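## Task

Put the slide rule at 2 × 1.3: the left index (the 1) of the C scale must sit over 2 on the D scale, and the hairline must sit over 1.3 on the C scale, each as close to its mark as possible. The rule must end up face up, otherwise the task fails. The setting only counts if it stays put without the robot holding it, so release the rule and pull both grippers away at the end.

## Robot and tools

Robot: two Piper 6-joint arms, left_arm and right_arm, each ending in a parallel two-finger gripper with a wrist camera. Their bases sit in the scene frame at left_arm (-0.029, +0.325, 0) and right_arm (-0.033, -0.210, 0). The names do not match image sides. The scene frame origin is on the table top between the bases: +x points out over the table, +z points up, and left_arm is on the +y side. Each gripper's own +z runs along the fingers, and the fingers close along its y axis. The reported hand point lies between the finger pads, roughly 5 mm short of the tips, and can read slightly off, more so at long reach.

Command row: every motion uses one flat list of 16 numbers covering both arms. The first 8 are left_arm: x, y, z, qw, qx, qy, qz, opening. The next 8 are right_arm in the same order. x, y, z are an absolute target position for the hand point, in metres, in the scene frame. The quaternion is an absolute target orientation, w first, also in the scene frame. Opening runs from -1 (closed) to +1 (fully open, 0.070 m). Always fill in both halves. An arm that should not move gets its last reported position and quaternion again, plus the opening it should keep. To hold an orientation steady, resend the same quaternion every time instead of copying the slightly drifted value from the last result. A target more than 0.6 m from the arm's last reported position along any of its gripper axes is rejected.

Tools:
execute_actions takes "actions", a list with at most one item. An empty list just reports the current state. An item with "rows" (1 to 15 rows of 16 numbers) and optional "steps" (1 to 15, default 15) plays one row per 1/30 s step, repeating the final row if needed. An item with only "steps" (up to 300) is a wait counted from the previous result, including reply time. Optional "pictures" (true/false) turns the camera images on or off.
move takes "target" (one 16-number row as above) and optional "speed" in m/s (0.002 to 0.5, default 0.25; turning is capped at twice that in rad/s). Both hands travel in straight lines that finish together, over 0.5 to 10 s; anything longer gets cut off at 10 s. The opening is applied when the move begins. Paths ignore obstacles and the other arm, and a hand may lag, wander or overshoot the speed, mainly with the arm near full stretch.
wait takes "seconds" (0 to 10) and sends nothing new.
zoom_image takes "camera" (cam_high, cam_low, cam_left_wrist, cam_right_wrist) and "region" [x0, y0, x1, y1] in pixels from the top-left, at most 504 by 504. Full images are 896x504 for cam_high and cam_low and 616x616 for the wrist cameras. Use it to read the scales and hairline.
read_manual only returns URDF licence text.
finished_scene takes "scene" (the number of the current one) and ends it for good, reporting success; replying with no tool call also ends things.

Controller behaviour: each step, the commanded pose is clipped to within 70 mm and 16 degrees of where the hand actually is, then damped inverse kinematics chases it, favouring position over orientation. So a far target may need several calls; compare the result pose and send the remainder. Joints move at most 3 rad/s and take 0.6 s to reach that speed.

Reading results: the state line gives each hand's position and quaternion. grip_measured is the finger gap on the command scale (the last Joint positions number is the gap in metres); each gripper may read off by about 1 mm. To grasp, command about 0.04 below grip_measured for a firm hold, less for a light one. Closing fully takes about 1 s. A "move:" line tells how a move ended (done, off_target, moving, held, fault) and which limits applied; limits=paced means the pose was clipped, limits=held means some steps were blocked and the arm may then speed up. HELD marks steps not sent; "pose unreachable" means the clearance check altered or blocked an arm's command. "Hand target" shows where the controller is heading now. Torque readings are noisy and offset, so do not treat them as contact proof.

Cautions: keep the slide rule on the table and face up; do not flip or knock it off. Move slowly near contact, because speed and aiming past a surface both raise the force. Too much joint torque triggers a TORQUE FAULT that freezes the arm for 10 s; the three wrist motors manage only about 4 N m. Keep the arms from colliding or pushing on each other. Holding loads heats motors: MOTOR HOT appears at 65 °C, and at 80 °C the arm drops everything (OVER-TEMPERATURE FAULT). Brief outside tugs may pull on held parts or nudge loose ones. Finish by opening the grippers and lifting clear so the rule rests untouched.

Each tool is called after ">>>" as a command line: name --argument value for each argument, lists and objects as JSON in quotes; but a table of rows of numbers goes row by row, as --pt "numbers of a row", without its own name.

## Session

>>> execute_actions --actions '[]'

Scene clock: 0.00 s of 9100.00 s.
left_arm: end_effector_position=(+0.4277, +0.5439, +0.3319) grip_measured=+0.39 end_effector_quat_wxyz=(+0.596, +0.027, +0.717, +0.360) | right_arm: end_effector_position=(+0.4908, -0.0873, +0.1197) grip_measured=-1.00 end_effector_quat_wxyz=(-0.109, +0.883, -0.434, +0.143)
Joint positions: left_arm=[ 0.275  1.584 -1.144 -0.315 -0.338  0.877  0.049] | right_arm=[ 0.421  2.255 -2.12  -0.016  1.161 -1.989  0.   ]
Joint torques (N m, as the arm reports them, + toward a larger angle): no reading
Hand target (left_arm): +0.428, +0.544, +0.332; +0.596, +0.027, +0.717, +0.360
Hand target (right_arm): +0.491, -0.087, +0.120; -0.109, +0.883, -0.434, +0.143

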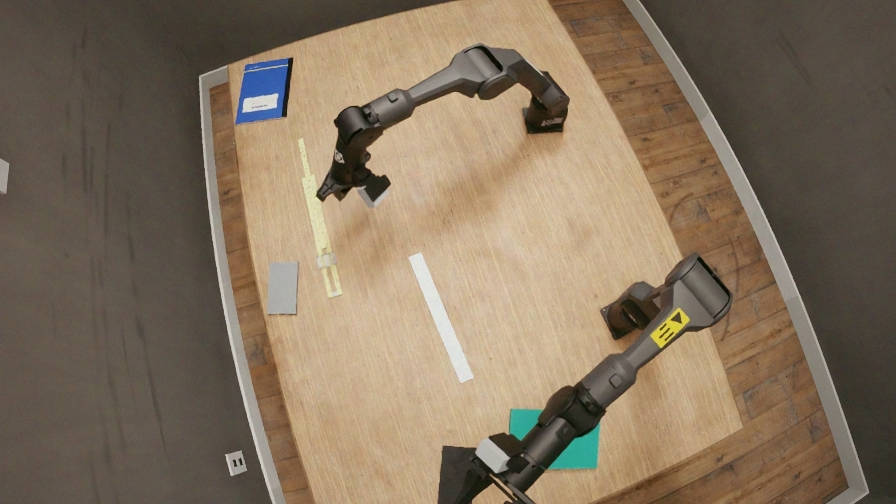

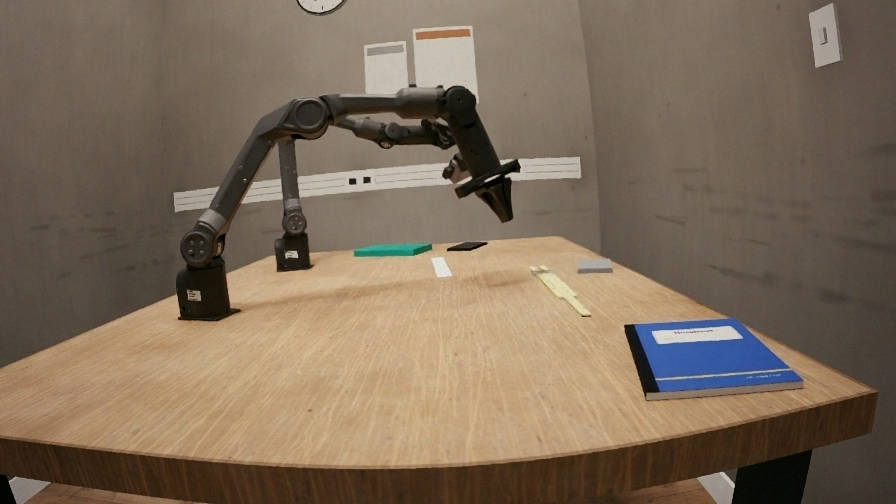

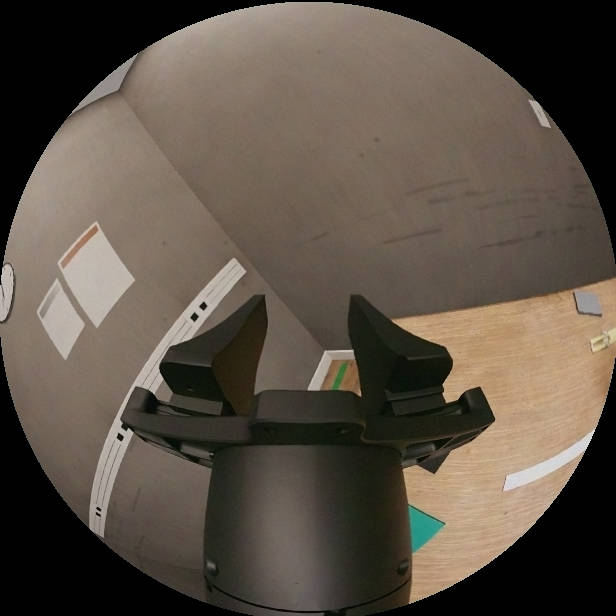

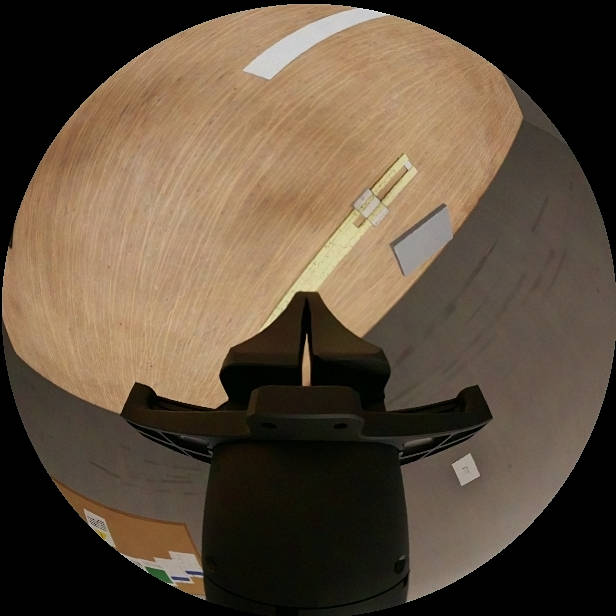

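>>> zoom_image --camera "cam_high" --region '[240, 125, 420, 325]'

>>> zoom_image --camera "cam_right_wrist" --region '[250, 140, 460, 350]'

>>> zoom_image --camera "cam_low" --region '[490, 230, 650, 330]'

Region (240, 125, 420, 325) of cam_high's 896x504 image, scaled by 2.520, with more detail than that image has; it fills the left 454 columns of this view, and the rest is white.

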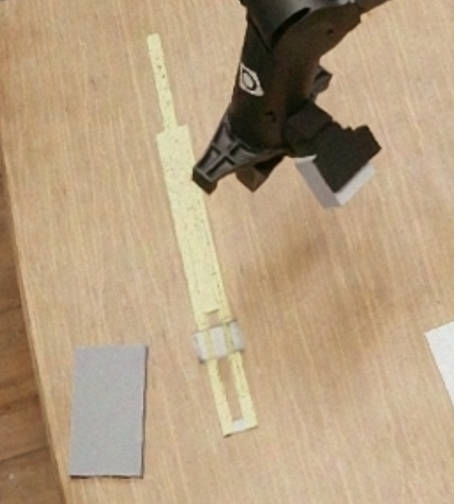

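Region (250, 140, 460, 350) of cam_right_wrist's 616x616 image, scaled by 2.400, with more detail than that image has.

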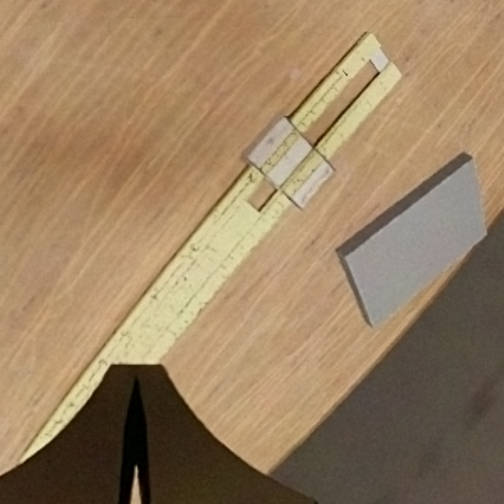

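Region (490, 230, 650, 330) of cam_low's 896x504 image, scaled by 3.150, with more detail than that image has; it fills the top 315 rows of this view, and the rest is white.

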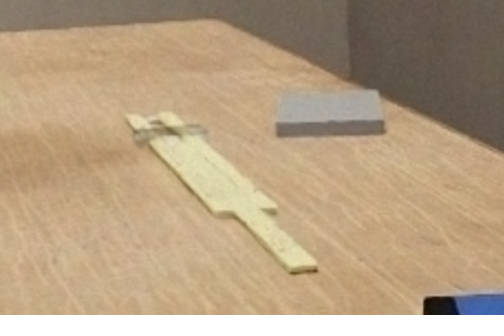

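>>> move --target '[0.30, 0.17, 0.09, 0.2126, 0.6744, 0.6744, -0.2126, 0.65, 0.600, -0.075, 0.045, 0.3827, 0, 0.9239, 0, 1.0]' --speed 0.3

Scene clock: 124.13 s of 9100.00 s.
left_arm: end_effector_position=(+0.3011, +0.1709, +0.0941) grip_measured=+0.65 end_effector_quat_wxyz=(+0.416, +0.591, +0.675, -0.148) | right_arm: end_effector_position=(+0.5986, -0.0730, +0.0446) grip_measured=+0.98 end_effector_quat_wxyz=(+0.382, -0.001, +0.924, -0.001)
Joint positions: left_arm=[-0.13   1.649 -0.721  1.74  -0.776 -0.603  0.058] | right_arm=[ 0.466  2.504 -2.097 -0.404  0.522  0.553  0.069]
Joint torques (N m, as the arm reports them, + toward a larger angle): left_arm=[ 1.55 -2.62 -5.08 -0.34 -0.79 -0.01] | right_arm=[  0.9  -10.47  -3.3   -0.09  -0.68  -0.24]
Hand target (left_arm): +0.301, +0.171, +0.094; +0.416, +0.591, +0.676, -0.148
Hand target (right_arm): +0.599, -0.073, +0.045; +0.382, -0.001, +0.924, -0.001
Off the commanded pose (left_arm): 0.004 m, 26 deg; orientation clipped at the last step of the last action.
Off the commanded pose (right_arm): 0.002 m, 0 deg.
joint sent to its limit (left arm) — the command would take joint 4 (forearm roll) past its upper limit, so that joint was sent only as far as its limit.
After step 90, 117.00 s passed at rest.
move: off_target (left_arm); limits=paced

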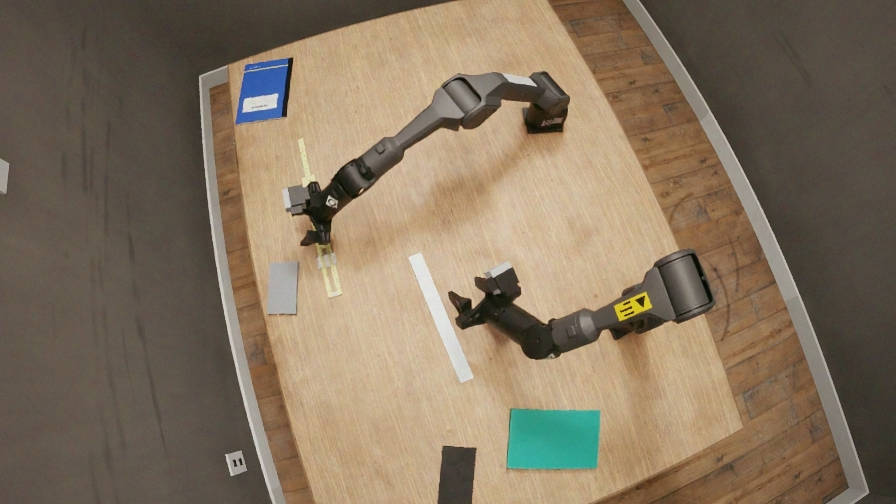

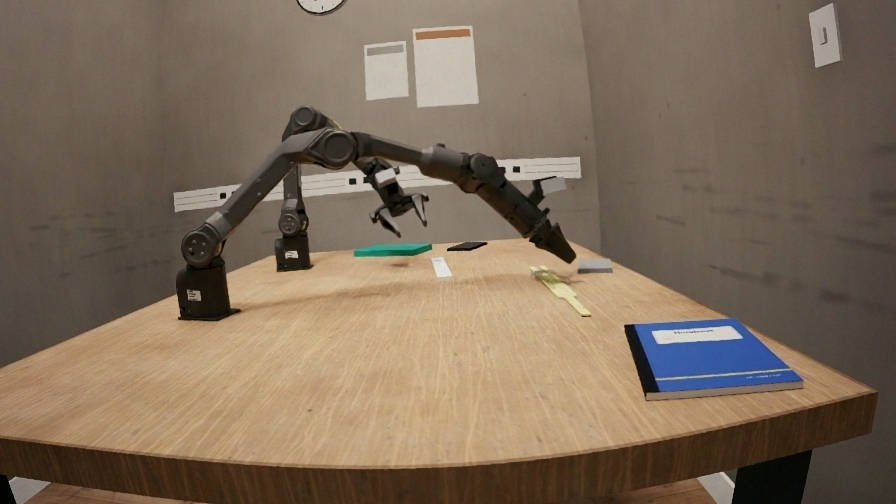

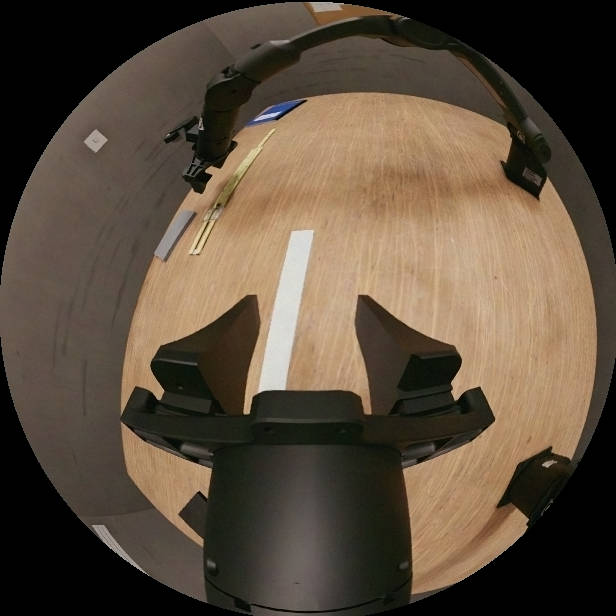

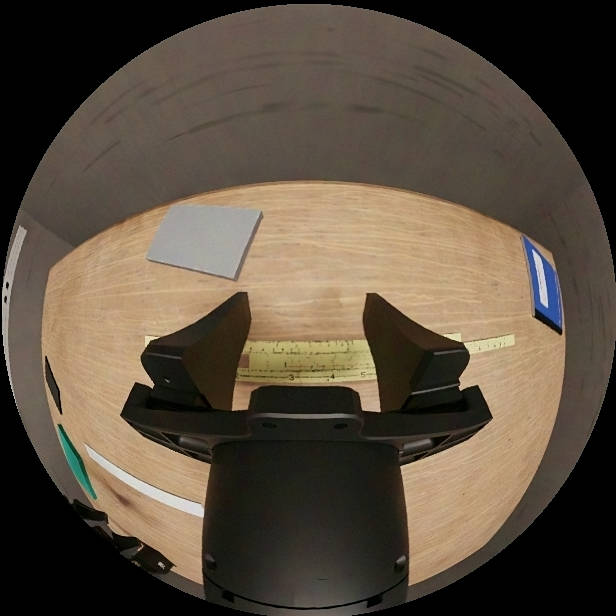

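>>> execute_actions --actions '[]'

Scene clock: 135.97 s of 9100.00 s.
left_arm: end_effector_position=(+0.3012, +0.1712, +0.0940) grip_measured=+0.65 end_effector_quat_wxyz=(+0.416, +0.591, +0.676, -0.148) | right_arm: end_effector_position=(+0.5986, -0.0733, +0.0447) grip_measured=+0.98 end_effector_quat_wxyz=(+0.382, -0.001, +0.924, -0.001)
Joint positions: left_arm=[-0.129  1.649 -0.721  1.74  -0.776 -0.603  0.058] | right_arm=[ 0.466  2.504 -2.096 -0.404  0.522  0.552  0.069]
Joint torques (N m, as the arm reports them, + toward a larger angle): left_arm=[ 1.52 -2.61 -4.03 -0.19 -0.34 -0.19] | right_arm=[ -0.01 -11.33  -2.93  -0.06  -0.84  -0.24]
Hand target (left_arm): +0.301, +0.171, +0.094; +0.416, +0.591, +0.676, -0.148
Hand target (right_arm): +0.599, -0.073, +0.045; +0.382, -0.001, +0.924, -0.001
Off the commanded pose (left_arm): 0.004 m, 26 deg; orientation clipped at the last step of the last action.
Off the commanded pose (right_arm): 0.002 m, 0 deg.
Steps of this call (steps 1 to 90: nothing new was sent; then 8.83 s passed at rest). Readings (end_effector_position):
1: left_arm (+0.3011, +0.1709, +0.0941) | right_arm (+0.5986, -0.0730, +0.0446)
2: left_arm (+0.3011, +0.1710, +0.0941) | right_arm (+0.5986, -0.0730, +0.0446)
4: left_arm (+0.3011, +0.1710, +0.0941) | right_arm (+0.5986, -0.0730, +0.0446)
8: left_arm (+0.3012, +0.1711, +0.0941) | right_arm (+0.5986, -0.0730, +0.0446)
90: the state above

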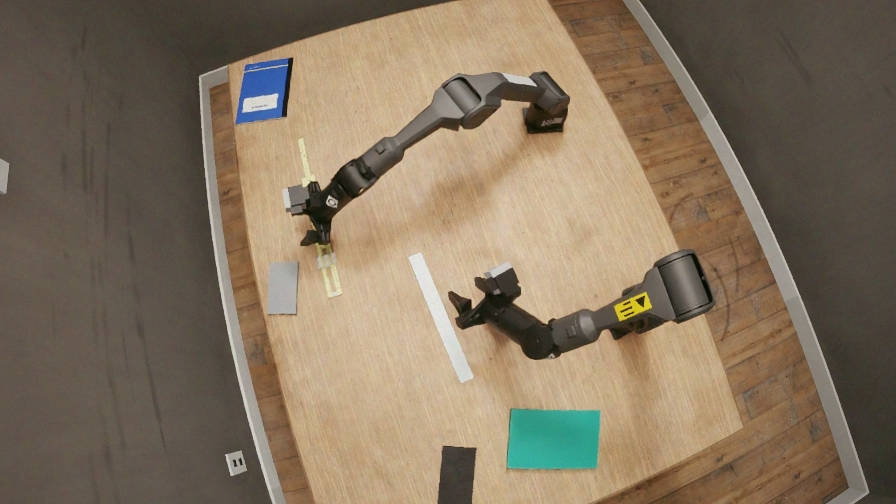

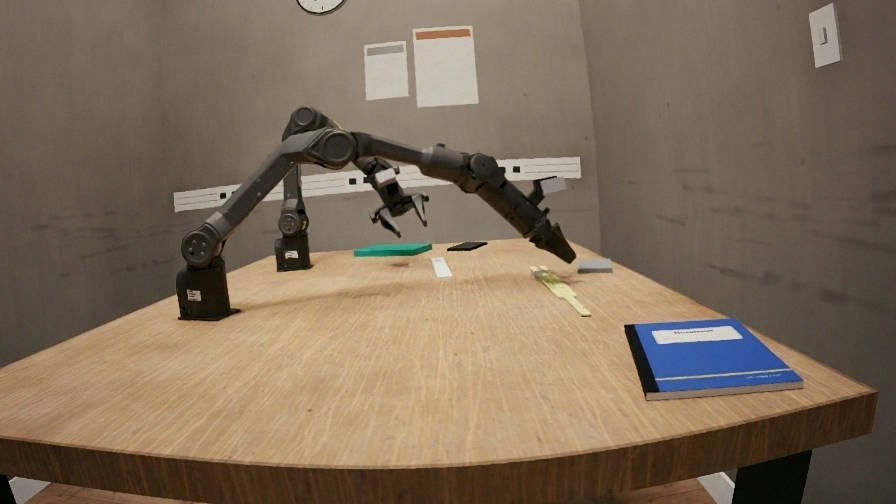

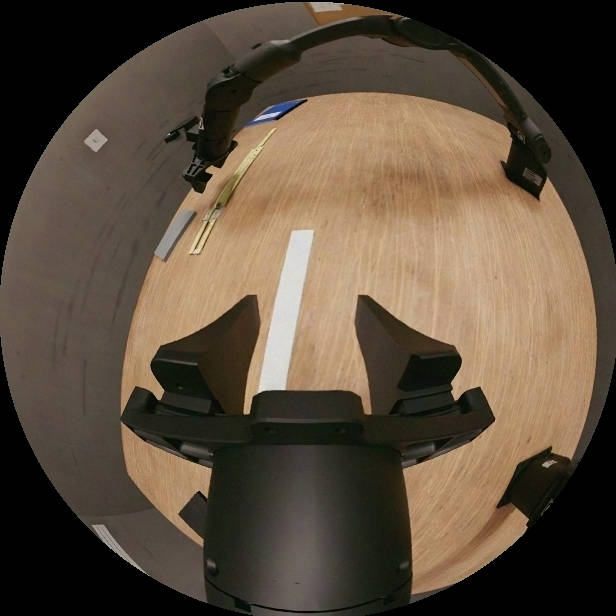

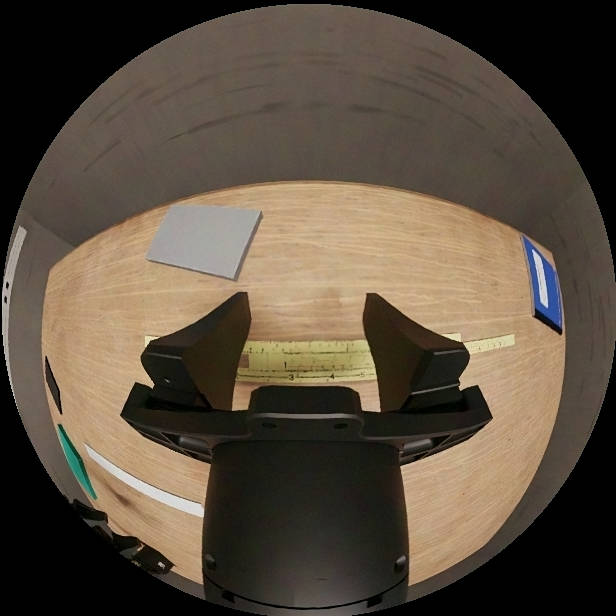

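>>> move --target '[0.365,0.381,0.077,0.2498,0.4551,0.7982,0.3071,0.65, 0.600,-0.073,0.016,0.3827,0,0.9239,0,1.0]' --speed 0.25

Scene clock: 169.93 s of 9100.00 s.
left_arm: end_effector_position=(+0.3613, +0.3824, +0.0775) grip_measured=+0.65 end_effector_quat_wxyz=(+0.249, +0.454, +0.798, +0.307) | right_arm: end_effector_position=(+0.5996, -0.0730, +0.0157) grip_measured=+0.98 end_effector_quat_wxyz=(+0.382, -0.000, +0.924, +0.000)
Joint positions: left_arm=[-0.132  1.635 -0.706  1.74   0.274 -0.605  0.058] | right_arm=[ 0.465  2.548 -2.066 -0.46   0.453  0.619  0.069]
Joint torques (N m, as the arm reports them, + toward a larger angle): left_arm=[-0.05 -3.52 -4.57  0.12  0.14  0.03] | right_arm=[  0.02 -10.4   -2.93  -0.27  -0.77   0.11]
Hand target (left_arm): +0.361, +0.382, +0.077; +0.249, +0.455, +0.798, +0.307
Hand target (right_arm): +0.600, -0.073, +0.016; +0.383, -0.000, +0.924, +0.000
Off the commanded pose (left_arm): 0.004 m, 0 deg.
Off the commanded pose (right_arm): 0.000 m, 0 deg.
joint sent to its limit (left arm) — the command would take joint 4 (forearm roll) past its upper limit, so that joint was sent only as far as its limit.
After step 90, 28.53 s passed at rest.
move: off_target (left_arm)

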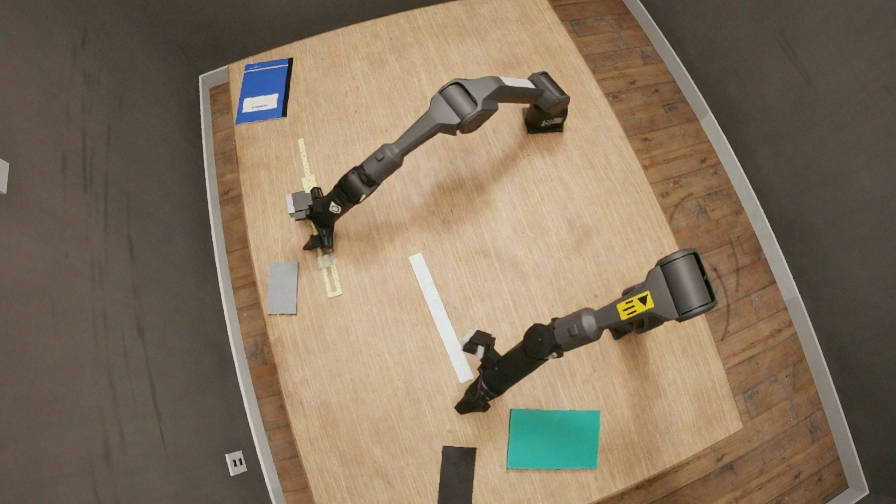

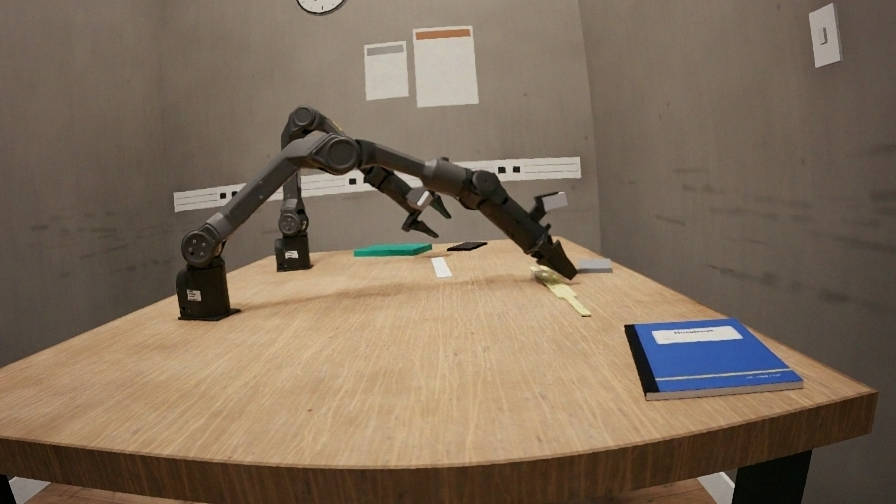

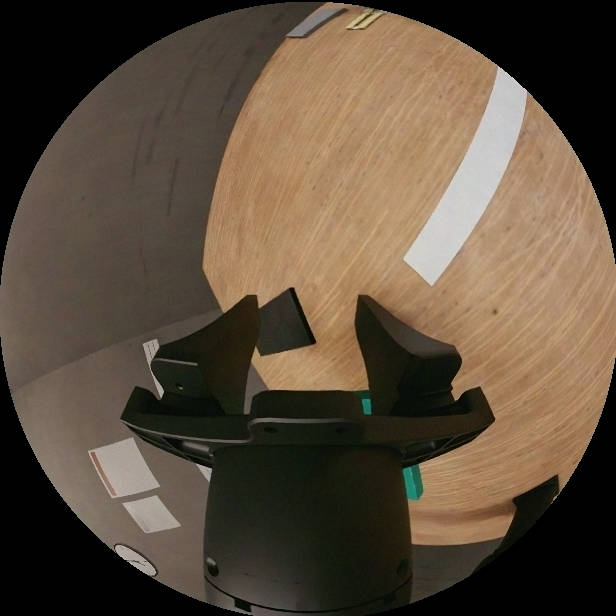

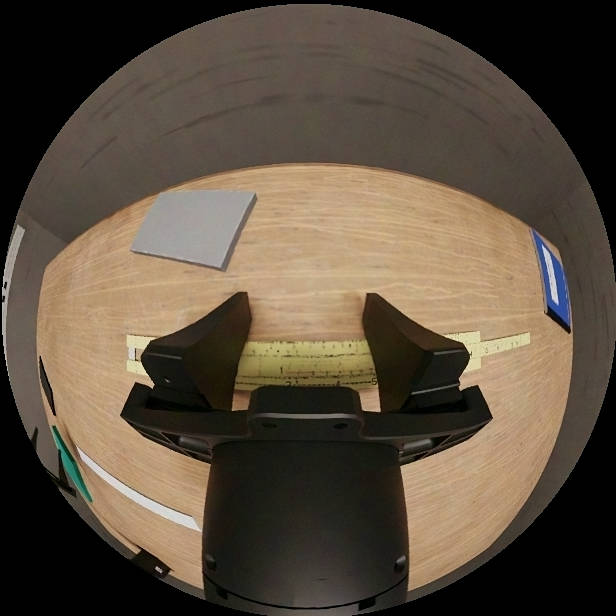

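>>> move --target '[0.27,0.33,0.09,0,0.5373,0.8434,0,0.65, 0.597,-0.073,0.013,0.3827,0,0.9239,0,1.0]' --speed 0.25

>>> move --target '[0.27,0.33,0.09,0,0.5373,0.8434,0,0.65, 0.53,-0.073,0.013,0.3827,0,0.9239,0,1.0]' --speed 0.04

Scene clock: 180.73 s of 9100.00 s.
left_arm: end_effector_position=(+0.2683, +0.3259, +0.0906) grip_measured=+0.65 end_effector_quat_wxyz=(-0.004, +0.541, +0.841, -0.008) | right_arm: end_effector_position=(+0.5969, -0.0730, +0.0130) grip_measured=+0.98 end_effector_quat_wxyz=(+0.383, -0.000, +0.924, +0.000)
Joint positions: left_arm=[-0.117  1.664 -1.131 -0.01   1.14   1.157  0.058] | right_arm=[ 0.467  2.54  -2.037 -0.483  0.435  0.645  0.069]
Joint torques (N m, as the arm reports them, + toward a larger angle): left_arm=[ 1.36 -3.91 -4.95 -0.15 -0.26 -0.02] | right_arm=[  1.4  -11.39  -2.91  -0.29  -0.78   0.16]
Hand target (left_arm): +0.268, +0.326, +0.091; -0.003, +0.541, +0.841, -0.007
Hand target (right_arm): +0.597, -0.073, +0.013; +0.383, -0.000, +0.924, +0.000
Off the commanded pose (left_arm): 0.004 m, 1 deg.
Off the commanded pose (right_arm): 0.000 m, 0 deg.
After step 90, 5.77 s passed at rest.
move: off_target (left_arm)

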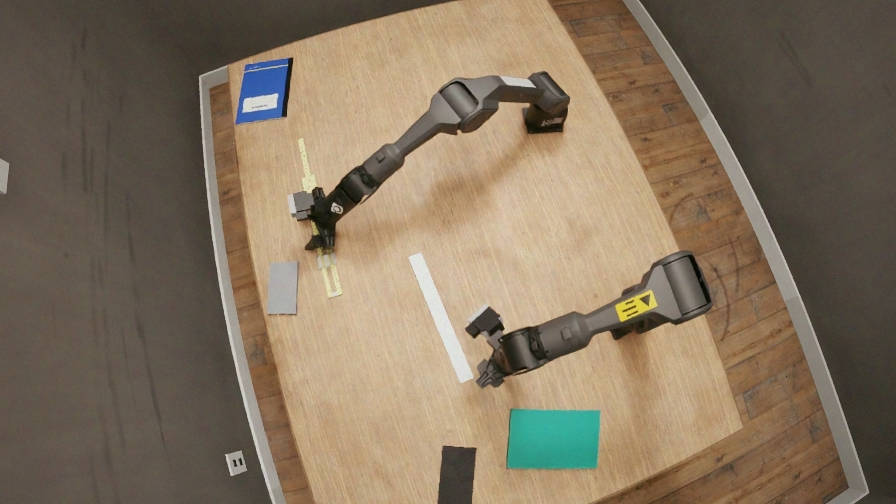

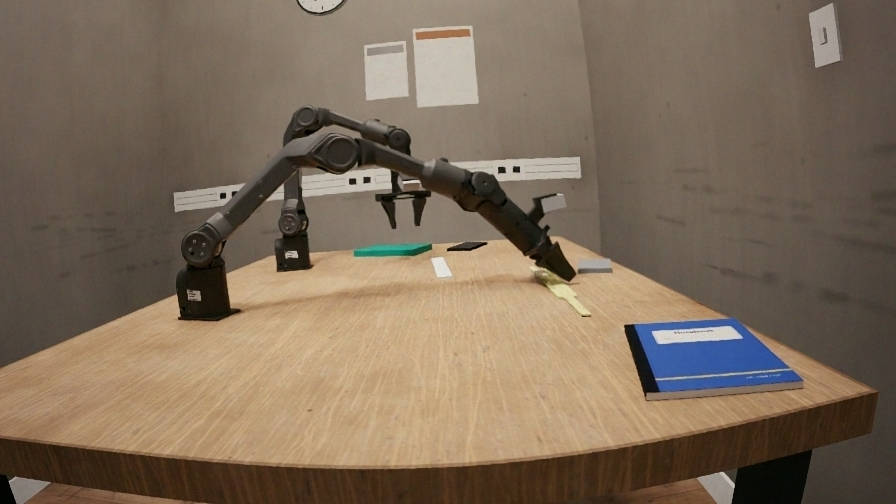

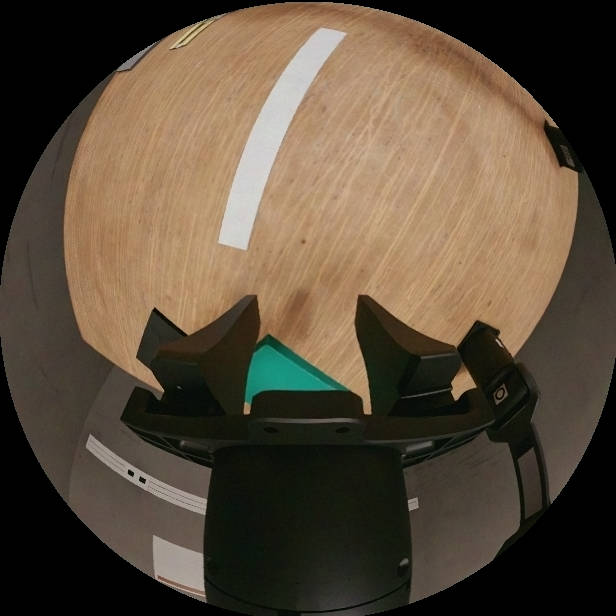

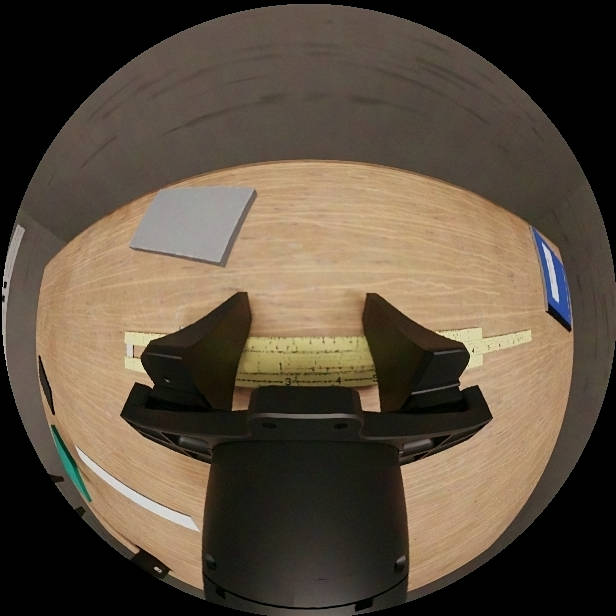

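Scene clock: 182.67 s of 9100.00 s.
left_arm: end_effector_position=(+0.2700, +0.3300, +0.0899) grip_measured=+0.65 end_effector_quat_wxyz=(+0.000, +0.537, +0.843, -0.000) | right_arm: end_effector_position=(+0.5291, -0.0731, +0.0129) grip_measured=+0.98 end_effector_quat_wxyz=(+0.381, -0.001, +0.925, +0.001)
Joint positions: left_arm=[-0.11   1.66  -1.123 -0.     1.121  1.152  0.058] | right_arm=[ 0.508  2.302 -1.552 -0.976  0.269  1.192  0.069]
Joint torques (N m, as the arm reports them, + toward a larger angle): left_arm=[ 1.52 -4.15 -3.85 -0.07 -0.23 -0.15] | right_arm=[ 1.18 -9.59 -2.85 -0.15 -0.4  -0.06]
Hand target (left_arm): +0.270, +0.330, +0.090; +0.000, +0.537, +0.843, -0.000
Hand target (right_arm): +0.529, -0.073, +0.013; +0.380, -0.001, +0.925, +0.001
Off the commanded pose (left_arm): 0.000 m, 0 deg.
Off the commanded pose (right_arm): 0.001 m, 0 deg.
move: done

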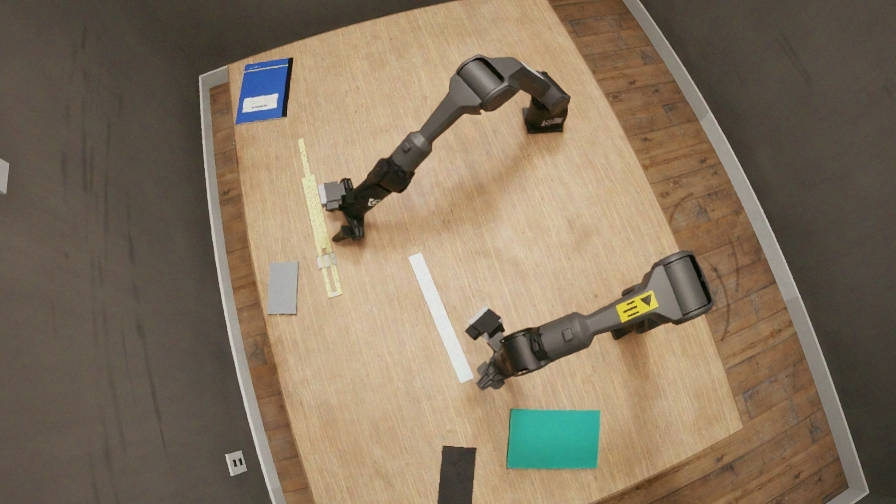

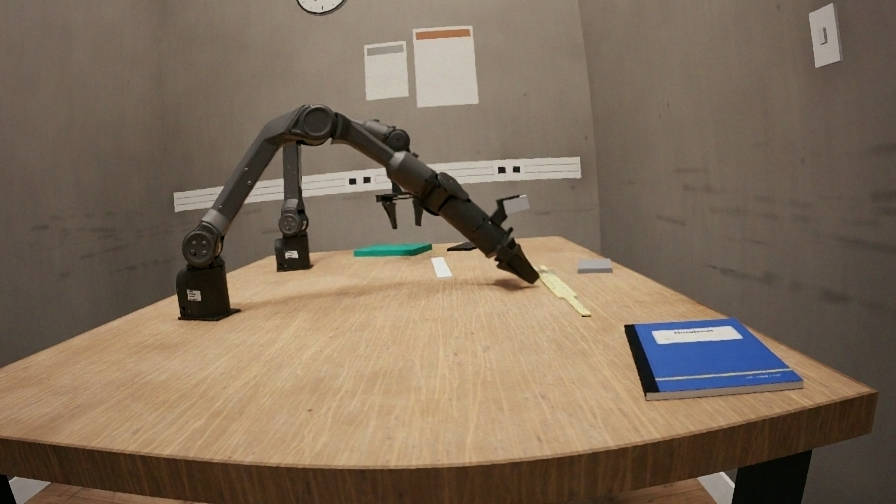

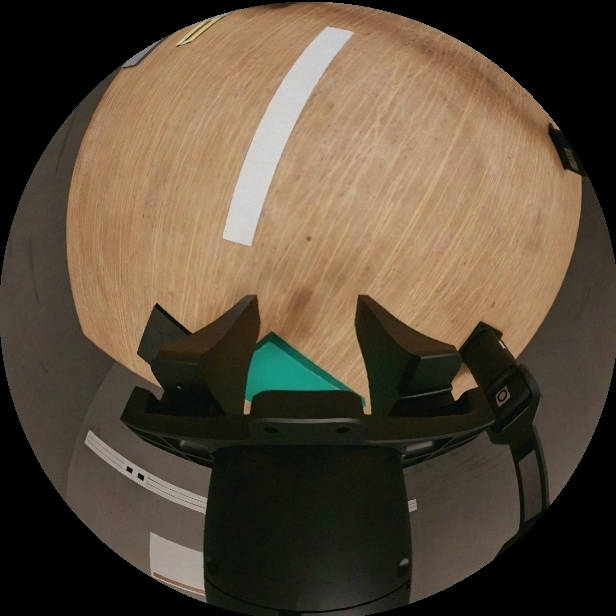

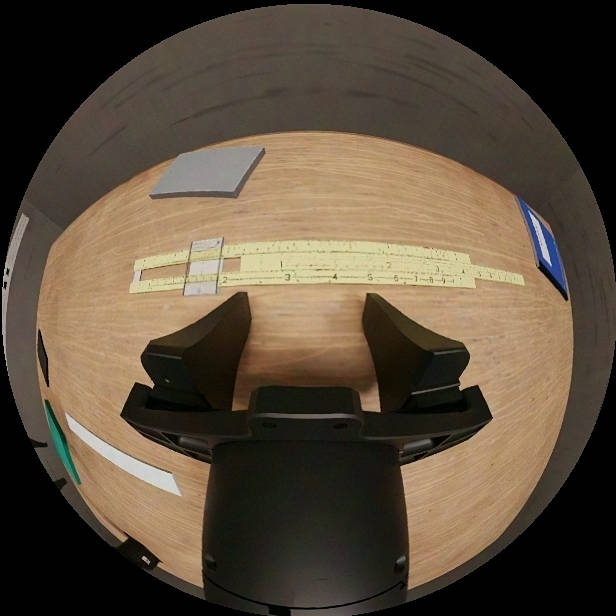

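>>> move --target '[0.27,0.33,0.09,0,0.5373,0.8434,0,0.65, 0.600,-0.073,0.016,0.3827,0,0.9239,0,1.0]' --speed 0.08

>>> move --target '[0.27,0.33,0.09,0,0.5373,0.8434,0,0.65, 0.598,-0.073,0.007,0.3827,0,0.9239,0,1.0]' --speed 0.01

Scene clock: 189.50 s of 9100.00 s.
left_arm: end_effector_position=(+0.2699, +0.3300, +0.0900) grip_measured=+0.65 end_effector_quat_wxyz=(-0.000, +0.537, +0.843, -0.000) | right_arm: end_effector_position=(+0.6010, -0.0729, +0.0161) grip_measured=+0.98 end_effector_quat_wxyz=(+0.385, +0.001, +0.923, -0.002)
Joint positions: left_arm=[-0.11   1.66  -1.123 -0.     1.122  1.152  0.058] | right_arm=[ 0.467  2.553 -2.073 -0.473  0.454  0.632  0.069]
Joint torques (N m, as the arm reports them, + toward a larger angle): left_arm=[ 0.96 -3.92 -5.68 -0.13  0.28 -0.03] | right_arm=[  0.25 -10.69  -2.8   -0.3   -0.78   0.2 ]
Hand target (left_arm): +0.270, +0.330, +0.090; -0.000, +0.537, +0.843, +0.000
Hand target (right_arm): +0.601, -0.073, +0.016; +0.385, +0.001, +0.923, -0.001
Off the commanded pose (left_arm): 0.000 m, 0 deg.
Off the commanded pose (right_arm): 0.001 m, 0 deg.
After step 90, 2.63 s passed at rest.
move: done

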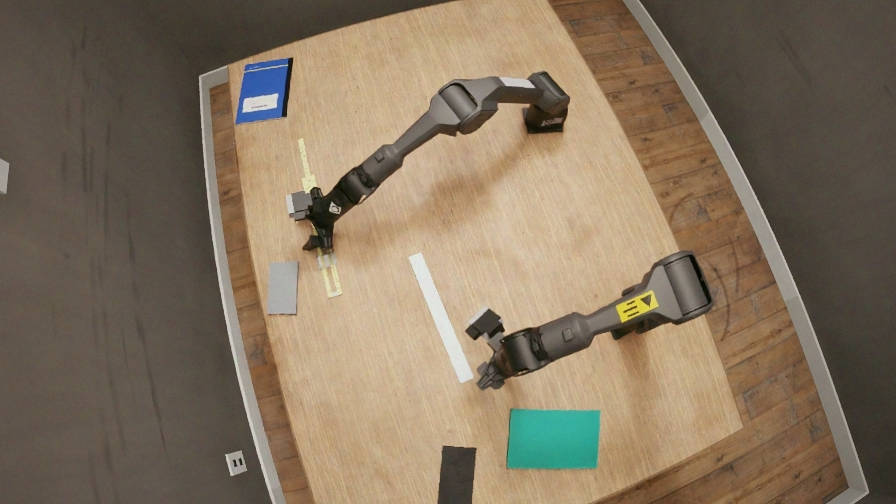

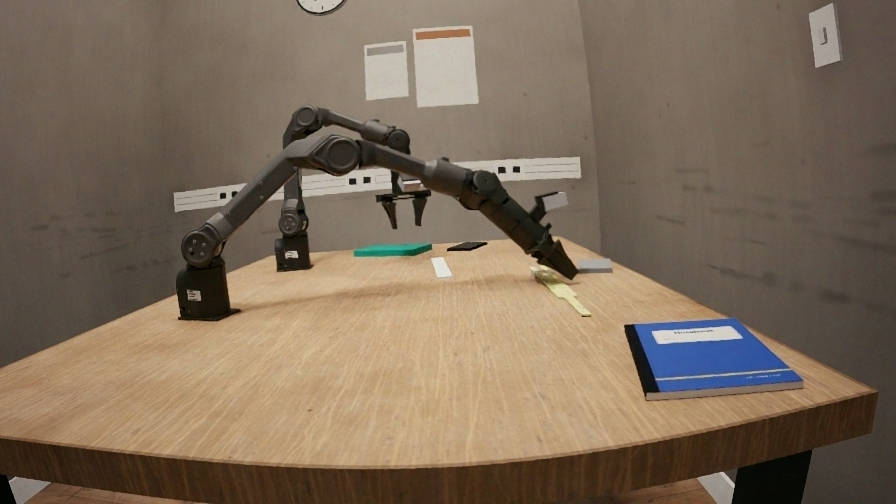

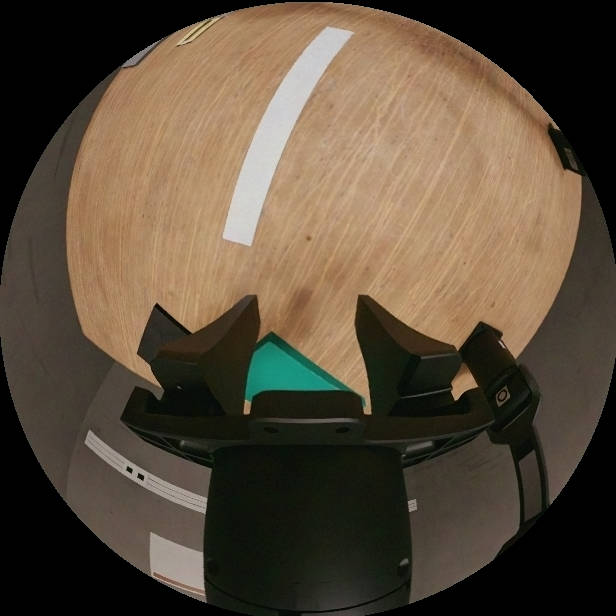

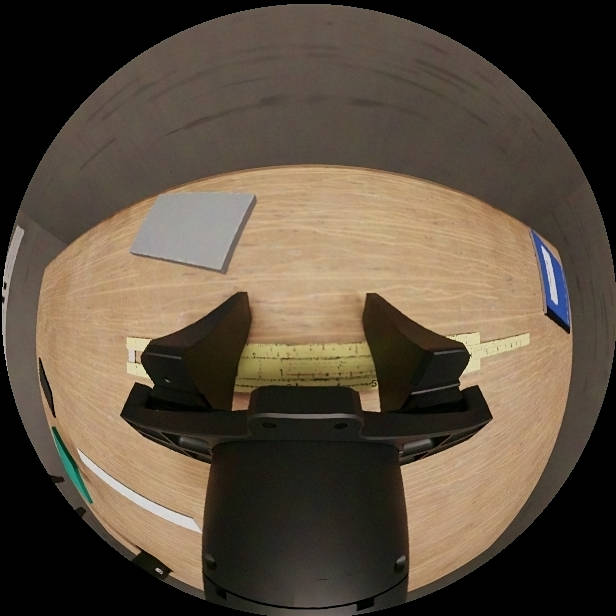

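Scene clock: 190.70 s of 9100.00 s.
left_arm: end_effector_position=(+0.2700, +0.3300, +0.0900) grip_measured=+0.65 end_effector_quat_wxyz=(+0.000, +0.537, +0.843, -0.000) | right_arm: end_effector_position=(+0.5983, -0.0729, +0.0079) grip_measured=+0.98 end_effector_quat_wxyz=(+0.384, -0.000, +0.923, +0.000)
Joint positions: left_arm=[-0.11   1.66  -1.123 -0.     1.122  1.152  0.058] | right_arm=[ 0.466  2.553 -2.042 -0.494  0.424  0.656  0.069]
Joint torques (N m, as the arm reports them, + toward a larger angle): left_arm=[ 0.74 -3.83 -5.61 -0.09  0.27 -0.01] | right_arm=[ 0.12 -9.65 -1.94  0.06 -0.33  0.27]
Hand target (left_arm): +0.270, +0.330, +0.090; -0.000, +0.537, +0.843, +0.000
Hand target (right_arm): +0.598, -0.073, +0.007; +0.383, -0.000, +0.924, +0.000
Off the commanded pose (left_arm): 0.000 m, 0 deg.
Off the commanded pose (right_arm): 0.001 m, 0 deg.
move: done

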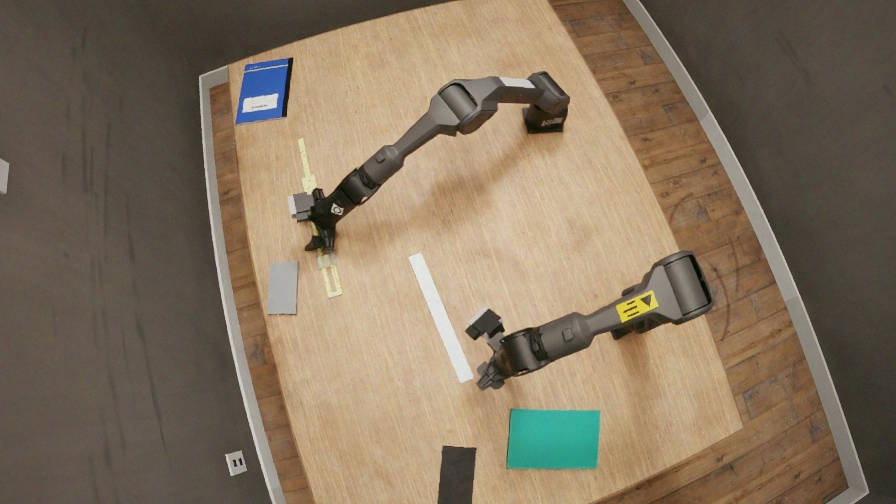

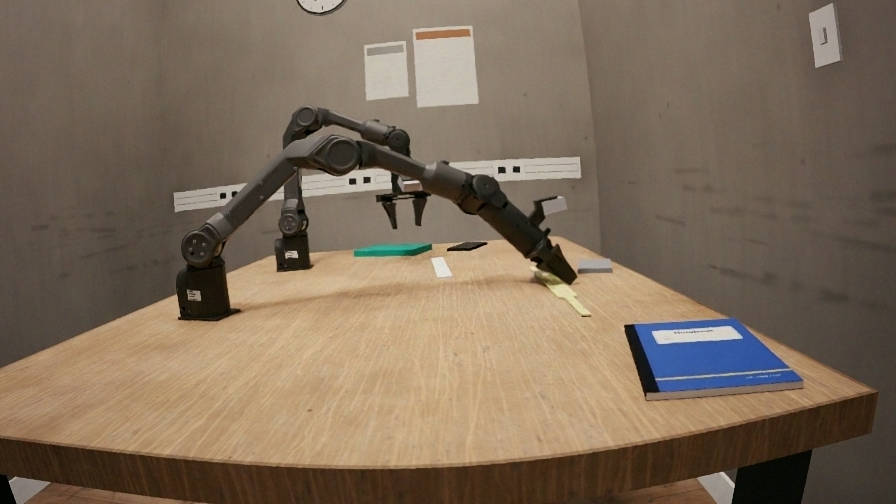

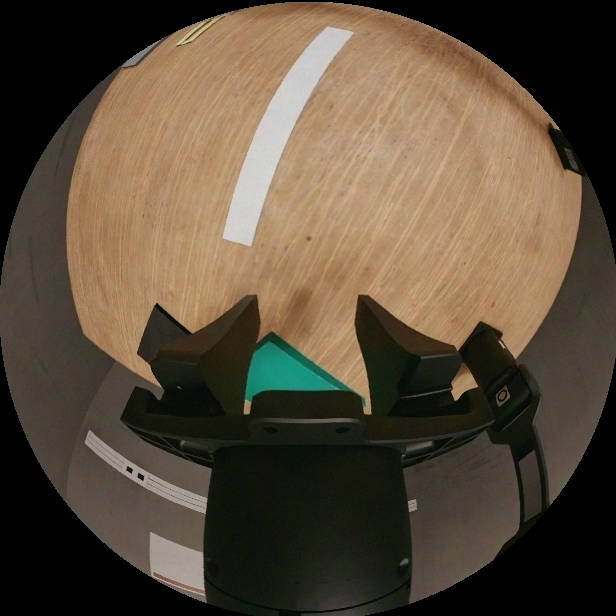

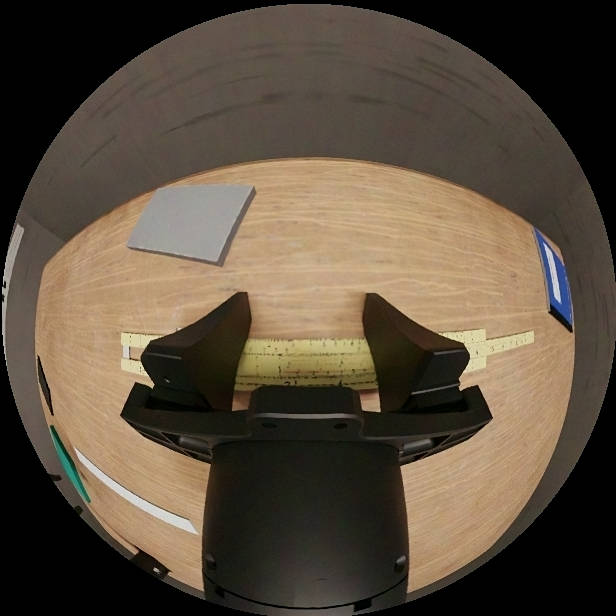

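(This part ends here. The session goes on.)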